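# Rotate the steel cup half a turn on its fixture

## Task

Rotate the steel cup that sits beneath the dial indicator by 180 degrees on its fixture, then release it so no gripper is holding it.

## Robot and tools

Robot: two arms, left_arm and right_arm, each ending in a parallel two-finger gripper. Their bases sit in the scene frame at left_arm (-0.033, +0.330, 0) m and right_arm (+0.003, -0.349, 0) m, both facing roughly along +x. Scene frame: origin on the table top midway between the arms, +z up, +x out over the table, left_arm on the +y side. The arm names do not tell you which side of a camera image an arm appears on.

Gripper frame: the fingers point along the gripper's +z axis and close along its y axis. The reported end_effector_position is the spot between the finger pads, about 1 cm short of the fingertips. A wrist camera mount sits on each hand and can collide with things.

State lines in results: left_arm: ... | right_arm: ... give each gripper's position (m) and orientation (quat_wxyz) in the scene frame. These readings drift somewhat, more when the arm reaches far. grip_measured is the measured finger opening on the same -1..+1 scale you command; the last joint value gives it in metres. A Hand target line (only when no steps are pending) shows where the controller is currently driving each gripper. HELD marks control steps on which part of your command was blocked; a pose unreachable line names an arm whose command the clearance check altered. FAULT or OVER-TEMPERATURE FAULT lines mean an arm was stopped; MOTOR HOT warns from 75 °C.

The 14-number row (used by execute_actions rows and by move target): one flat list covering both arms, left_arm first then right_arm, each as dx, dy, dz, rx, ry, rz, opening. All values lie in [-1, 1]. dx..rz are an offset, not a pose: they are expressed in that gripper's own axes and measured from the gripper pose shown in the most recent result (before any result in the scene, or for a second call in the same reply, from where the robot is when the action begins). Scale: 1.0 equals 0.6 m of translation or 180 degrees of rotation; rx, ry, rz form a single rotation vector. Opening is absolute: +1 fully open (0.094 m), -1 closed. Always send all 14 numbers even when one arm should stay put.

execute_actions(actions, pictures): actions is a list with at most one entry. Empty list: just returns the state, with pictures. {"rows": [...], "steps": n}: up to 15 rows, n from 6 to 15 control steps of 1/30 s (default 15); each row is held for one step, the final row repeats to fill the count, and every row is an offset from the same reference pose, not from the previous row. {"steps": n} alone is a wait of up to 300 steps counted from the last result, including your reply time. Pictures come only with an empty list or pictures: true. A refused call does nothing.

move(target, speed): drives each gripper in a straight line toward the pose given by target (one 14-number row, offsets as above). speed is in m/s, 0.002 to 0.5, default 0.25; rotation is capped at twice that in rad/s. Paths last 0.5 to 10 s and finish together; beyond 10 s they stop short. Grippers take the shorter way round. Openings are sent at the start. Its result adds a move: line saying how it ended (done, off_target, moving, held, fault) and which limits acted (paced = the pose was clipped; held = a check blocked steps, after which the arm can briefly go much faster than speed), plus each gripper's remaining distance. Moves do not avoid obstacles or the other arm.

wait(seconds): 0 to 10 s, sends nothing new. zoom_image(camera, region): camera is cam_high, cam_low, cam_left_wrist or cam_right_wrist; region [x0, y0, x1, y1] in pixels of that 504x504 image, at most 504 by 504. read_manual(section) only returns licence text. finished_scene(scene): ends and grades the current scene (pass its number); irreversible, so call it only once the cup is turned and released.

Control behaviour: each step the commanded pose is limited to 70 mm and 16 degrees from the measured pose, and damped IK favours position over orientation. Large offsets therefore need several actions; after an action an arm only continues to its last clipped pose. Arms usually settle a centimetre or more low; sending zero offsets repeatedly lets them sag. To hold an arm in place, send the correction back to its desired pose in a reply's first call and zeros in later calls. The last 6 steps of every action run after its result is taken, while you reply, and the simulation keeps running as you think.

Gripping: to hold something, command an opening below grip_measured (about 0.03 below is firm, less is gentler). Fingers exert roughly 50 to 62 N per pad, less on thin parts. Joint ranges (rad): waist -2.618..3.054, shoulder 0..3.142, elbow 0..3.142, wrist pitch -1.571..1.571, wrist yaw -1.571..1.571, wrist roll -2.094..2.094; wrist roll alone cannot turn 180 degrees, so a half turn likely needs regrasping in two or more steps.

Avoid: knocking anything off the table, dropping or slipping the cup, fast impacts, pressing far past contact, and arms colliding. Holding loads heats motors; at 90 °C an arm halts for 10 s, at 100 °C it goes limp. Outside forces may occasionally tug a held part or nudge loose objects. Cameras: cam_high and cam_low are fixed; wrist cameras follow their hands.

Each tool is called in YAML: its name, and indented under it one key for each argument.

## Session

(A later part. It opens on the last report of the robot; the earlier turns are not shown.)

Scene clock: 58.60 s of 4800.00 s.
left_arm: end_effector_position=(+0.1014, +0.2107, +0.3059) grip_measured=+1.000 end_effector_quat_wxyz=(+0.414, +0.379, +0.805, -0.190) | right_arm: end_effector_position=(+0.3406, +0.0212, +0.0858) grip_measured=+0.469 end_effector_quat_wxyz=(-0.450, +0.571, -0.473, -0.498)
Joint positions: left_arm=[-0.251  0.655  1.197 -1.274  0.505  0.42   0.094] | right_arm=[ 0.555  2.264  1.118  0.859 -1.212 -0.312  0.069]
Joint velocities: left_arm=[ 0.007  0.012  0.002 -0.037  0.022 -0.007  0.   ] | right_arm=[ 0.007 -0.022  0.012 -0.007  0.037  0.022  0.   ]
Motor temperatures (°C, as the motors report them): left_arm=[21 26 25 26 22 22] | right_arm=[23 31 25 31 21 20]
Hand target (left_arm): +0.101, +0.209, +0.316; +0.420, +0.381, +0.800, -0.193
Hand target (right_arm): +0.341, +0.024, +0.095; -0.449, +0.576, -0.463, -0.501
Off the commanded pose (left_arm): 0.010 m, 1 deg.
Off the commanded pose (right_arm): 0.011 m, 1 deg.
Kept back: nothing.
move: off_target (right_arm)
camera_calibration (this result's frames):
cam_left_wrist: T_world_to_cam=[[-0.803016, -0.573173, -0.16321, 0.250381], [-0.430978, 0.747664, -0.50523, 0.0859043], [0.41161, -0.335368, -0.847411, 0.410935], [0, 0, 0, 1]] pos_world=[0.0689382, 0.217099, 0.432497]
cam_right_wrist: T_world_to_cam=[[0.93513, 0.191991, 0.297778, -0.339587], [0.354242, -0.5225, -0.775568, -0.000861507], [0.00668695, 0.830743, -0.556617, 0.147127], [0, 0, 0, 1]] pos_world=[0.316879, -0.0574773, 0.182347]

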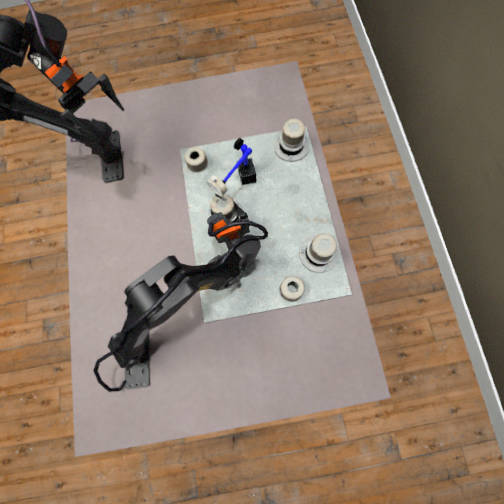

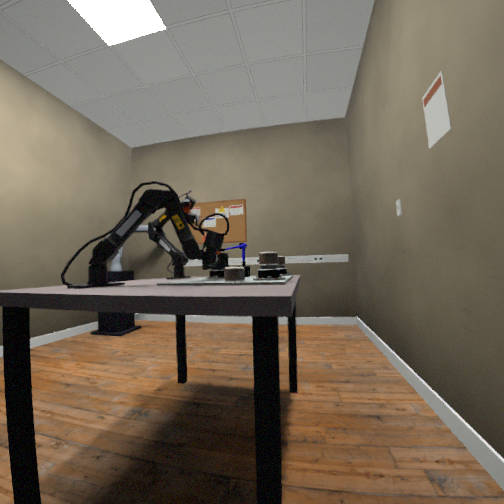

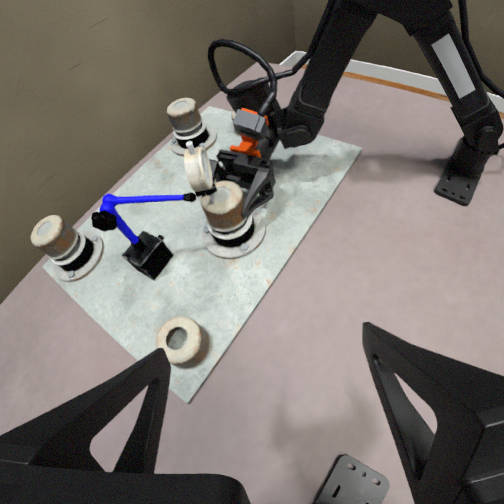

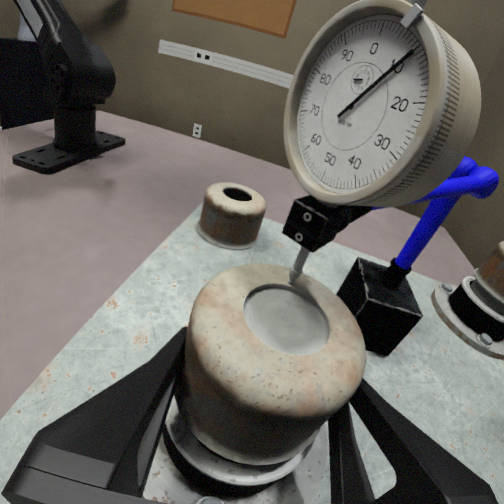

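execute_actions:
  actions:
    - {"rows": [[-0.0128,0,-0.0094,0.0021,-0.0053,0.0027,1,-0.015,0,0,0,0,0,0.55],[-0.0128,0,-0.0094,0.0021,-0.0053,0.0027,1,-0.015,0,0,0,0,0,0.7],[-0.0128,0,-0.0094,0.0021,-0.0053,0.0027,1,-0.015,0,0,0,0,0,0.85],[-0.0128,0,-0.0094,0.0021,-0.0053,0.0027,1,-0.015,0,0,0,0,0,1.0]], "steps": 15}
  pictures: true

Scene clock: 59.43 s of 4800.00 s.
left_arm: end_effector_position=(+0.1020, +0.2128, +0.3054) grip_measured=+1.000 end_effector_quat_wxyz=(+0.415, +0.377, +0.806, -0.188) | right_arm: end_effector_position=(+0.3408, +0.0211, +0.0850) grip_measured=+1.000 end_effector_quat_wxyz=(-0.449, +0.571, -0.474, -0.498)
Joint positions: left_arm=[-0.217  0.655  1.197 -1.284  0.525  0.443  0.094] | right_arm=[ 0.554  2.264  1.12   0.85  -1.212 -0.317  0.094]
Joint velocities: left_arm=[ 0.012 -0.017 -0.002 -0.022  0.037  0.051  0.   ] | right_arm=[ 0.007 -0.017 -0.012 -0.022 -0.007 -0.095  0.   ]
Motor temperatures (°C, as the motors report them): left_arm=[21 26 25 26 22 22] | right_arm=[23 31 25 31 21 20]
Steps of this call (steps 1 to 16: nothing new was sent; steps 17 to 25: the first 9 steps of this action). Readings (end_effector_position):
17: left_arm (+0.1014, +0.2109, +0.3059) | right_arm (+0.3407, +0.0212, +0.0857)
18: left_arm (+0.1020, +0.2118, +0.3058) | right_arm (+0.3409, +0.0212, +0.0856)
20: left_arm (+0.1026, +0.2128, +0.3056) | right_arm (+0.3408, +0.0211, +0.0852)
24: left_arm (+0.1022, +0.2129, +0.3054) | right_arm (+0.3408, +0.0211, +0.0850)
25: the state above
camera_calibration (this result's frames):
cam_left_wrist: T_world_to_cam=[[-0.799449, -0.577729, -0.164653, 0.253029], [-0.434644, 0.745471, -0.50533, 0.085226], [0.414688, -0.332419, -0.847072, 0.409961], [0, 0, 0, 1]] pos_world=[0.0693211, 0.218928, 0.431996]
cam_right_wrist: T_world_to_cam=[[0.935639, 0.193024, 0.295503, -0.33946], [0.352916, -0.524769, -0.774641, -0.00116394], [0.00554627, 0.829071, -0.559115, 0.147436], [0, 0, 0, 1]] pos_world=[0.317205, -0.0573217, 0.181844]

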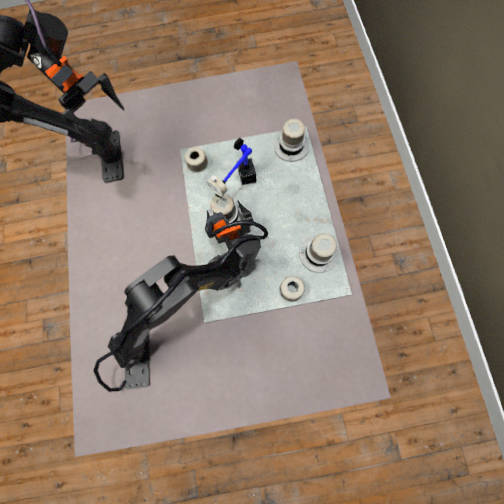

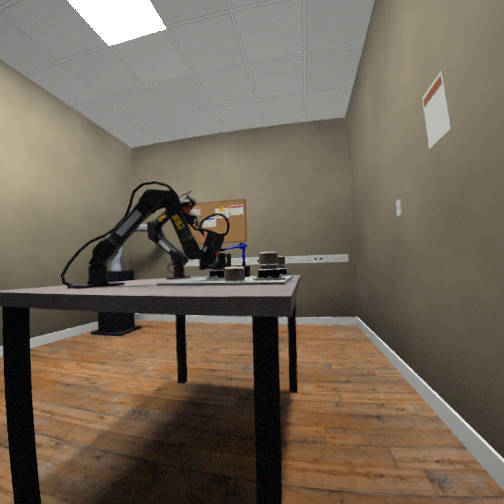

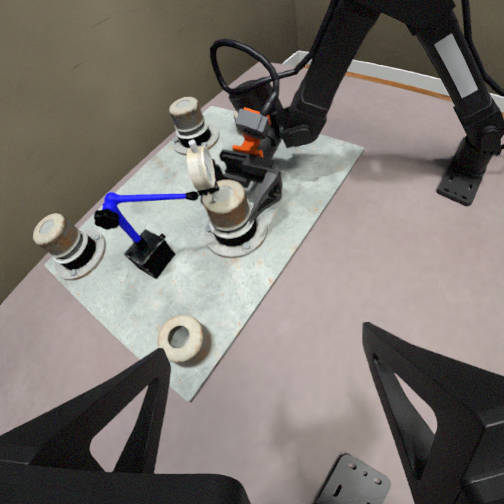

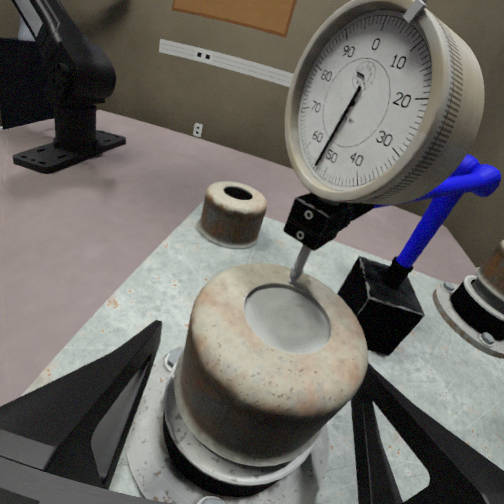

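execute_actions:
  actions:
    - {"rows": [[-0.0128,0,-0.0094,0.0021,-0.0053,0.0027,1,-0.016,0,-0.005,0,0,0,1.0],[-0.0128,0,-0.0094,0.0021,-0.0053,0.0027,1,-0.016,0,-0.013,0,0,0,1.0],[-0.0128,0,-0.0094,0.0021,-0.0053,0.0027,1,-0.017,0,-0.023,0,0,0,1.0],[-0.0128,0,-0.0094,0.0021,-0.0053,0.0027,1,-0.017,0,-0.034,0,0,0,1.0],[-0.0128,0,-0.0094,0.0021,-0.0053,0.0027,1,-0.018,0,-0.045,0,0,0,1.0],[-0.0128,0,-0.0094,0.0021,-0.0053,0.0027,1,-0.018,0,-0.056,0,0,0,1.0],[-0.0128,0,-0.0094,0.0021,-0.0053,0.0027,1,-0.019,0,-0.066,0,0,0,1.0],[-0.0128,0,-0.0094,0.0021,-0.0053,0.0027,1,-0.019,0,-0.075,0,0,0,1.0],[-0.0128,0,-0.0094,0.0021,-0.0053,0.0027,1,-0.02,0,-0.082,0,0,0,1.0],[-0.0128,0,-0.0094,0.0021,-0.0053,0.0027,1,-0.02,0,-0.086,0,0,0,1.0]], "steps": 15}

execute_actions:
  actions: []

Scene clock: 60.23 s of 4800.00 s.
left_arm: end_effector_position=(+0.1023, +0.2149, +0.3049) grip_measured=+1.000 end_effector_quat_wxyz=(+0.416, +0.376, +0.807, -0.187) | right_arm: end_effector_position=(+0.3480, -0.0077, +0.0871) grip_measured=+1.000 end_effector_quat_wxyz=(-0.447, +0.563, -0.486, -0.497)
Joint positions: left_arm=[-0.182  0.655  1.197 -1.295  0.547  0.468  0.094] | right_arm=[ 0.486  2.223  1.082  0.784 -1.259 -0.361  0.094]
Joint velocities: left_arm=[ 0.012 -0.012 -0.007 -0.037  0.11   0.007  0.   ] | right_arm=[-0.491 -0.227 -0.129 -0.315 -0.271 -0.286  0.   ]
Motor temperatures (°C, as the motors report them): left_arm=[21 26 25 26 22 22] | right_arm=[23 31 25 31 21 20]
Off your previous action's commanded pose (left_arm): 0.010 m, 1 deg at its last step (step 6 of this call).
Off your previous action's commanded pose (right_arm): 0.010 m, 0 deg at its last step (step 6 of this call).
Steps of this call (steps 1 to 6: the last 6 steps of your previous action; steps 7 to 15: nothing new was sent; steps 16 to 24: the first 9 steps of this action). Readings (end_effector_position):
16: left_arm (+0.1013, +0.2126, +0.3053) | right_arm (+0.3408, +0.0211, +0.0847)
17: left_arm (+0.1019, +0.2135, +0.3052) | right_arm (+0.3407, +0.0210, +0.0843)
19: left_arm (+0.1026, +0.2147, +0.3050) | right_arm (+0.3402, +0.0184, +0.0836)
23: left_arm (+0.1025, +0.2149, +0.3049) | right_arm (+0.3450, -0.0011, +0.0856)
24: the state above

Scene clock: 60.43 s of 4800.00 s.
left_arm: end_effector_position=(+0.1018, +0.2146, +0.3048) grip_measured=+1.000 end_effector_quat_wxyz=(+0.416, +0.377, +0.806, -0.188) | right_arm: end_effector_position=(+0.3576, -0.0286, +0.0930) grip_measured=+1.000 end_effector_quat_wxyz=(-0.455, +0.561, -0.488, -0.490)
Joint positions: left_arm=[-0.18   0.655  1.197 -1.297  0.551  0.472  0.094] | right_arm=[ 0.431  2.195  1.076  0.727 -1.292 -0.41   0.094]
Joint velocities: left_arm=[-0.007 -0.007  0.007 -0.007  0.051 -0.007  0.   ] | right_arm=[-0.002 -0.046 -0.017 -0.168 -0.125 -0.168  0.   ]
Motor temperatures (°C, as the motors report them): left_arm=[21 26 25 26 22 22] | right_arm=[23 31 25 31 21 20]
Hand target (left_arm): +0.102, +0.213, +0.315; +0.421, +0.380, +0.801, -0.192
Hand target (right_arm): +0.349, -0.029, +0.102; -0.450, +0.570, -0.474, -0.498
Off the commanded pose (left_arm): 0.010 m, 1 deg.
Off the commanded pose (right_arm): 0.014 m, 2 deg.
Kept back: nothing.
Steps of this call (steps 1 to 6: the last 6 steps of your previous action). Readings (end_effector_position):
1: left_arm (+0.1022, +0.2148, +0.3049) | right_arm (+0.3511, -0.0141, +0.0884)
2: left_arm (+0.1021, +0.2148, +0.3048) | right_arm (+0.3542, -0.0197, +0.0898)
4: left_arm (+0.1020, +0.2146, +0.3049) | right_arm (+0.3580, -0.0268, +0.0922)
6: the state above
camera_calibration (this result's frames):
cam_left_wrist: T_world_to_cam=[[-0.798727, -0.578302, -0.166139, 0.254305], [-0.434532, 0.745393, -0.50554, 0.0835916], [0.416194, -0.331596, -0.846656, 0.409625], [0, 0, 0, 1]] pos_world=[0.0689597, 0.220586, 0.43132]
cam_right_wrist: T_world_to_cam=[[0.945055, 0.157549, 0.286443, -0.351545], [0.325236, -0.541718, -0.775089, -0.0175362], [0.0330568, 0.825663, -0.563194, 0.183483], [0, 0, 0, 1]] pos_world=[0.331868, -0.10561, 0.190442]

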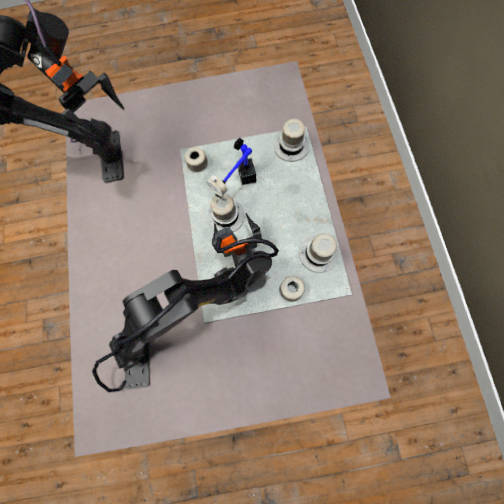

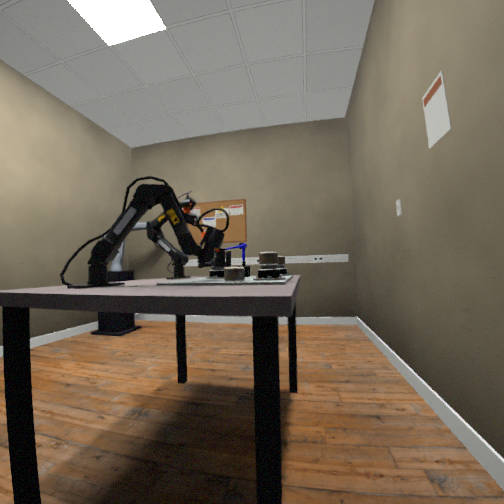

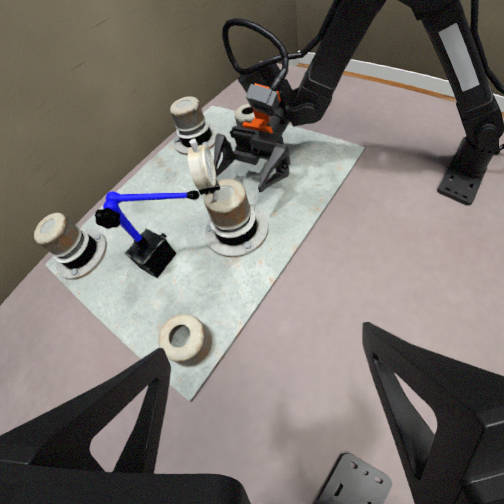

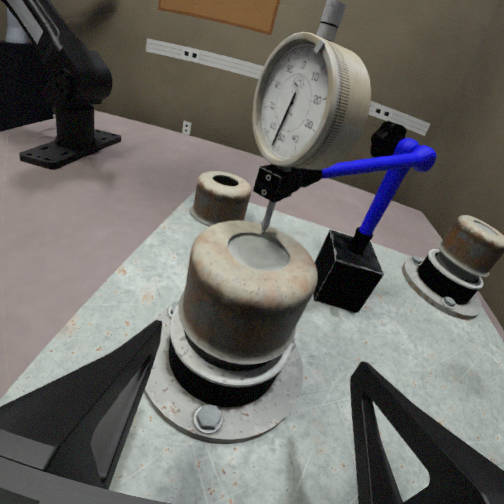

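zoom_image:
  camera: "cam_right_wrist"
  region: [150, 10, 400, 420]

Region (150, 10, 400, 420) of cam_right_wrist's 504x504 image, scaled by 1.229, with more detail than that image has; it fills the left 307 columns of this view, and the rest is white.

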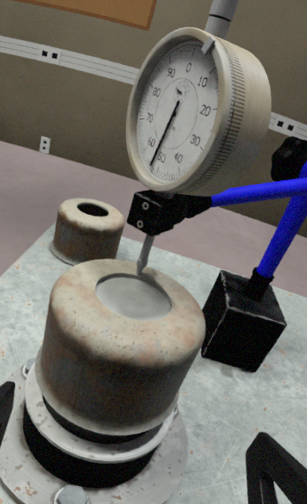

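The dial reads the same as it did at release and the cup is seated. The total turn is about 179.6°, so I'm finishing the scene.

finished_scene:
  scene: 2

The scene is finished: the task was done.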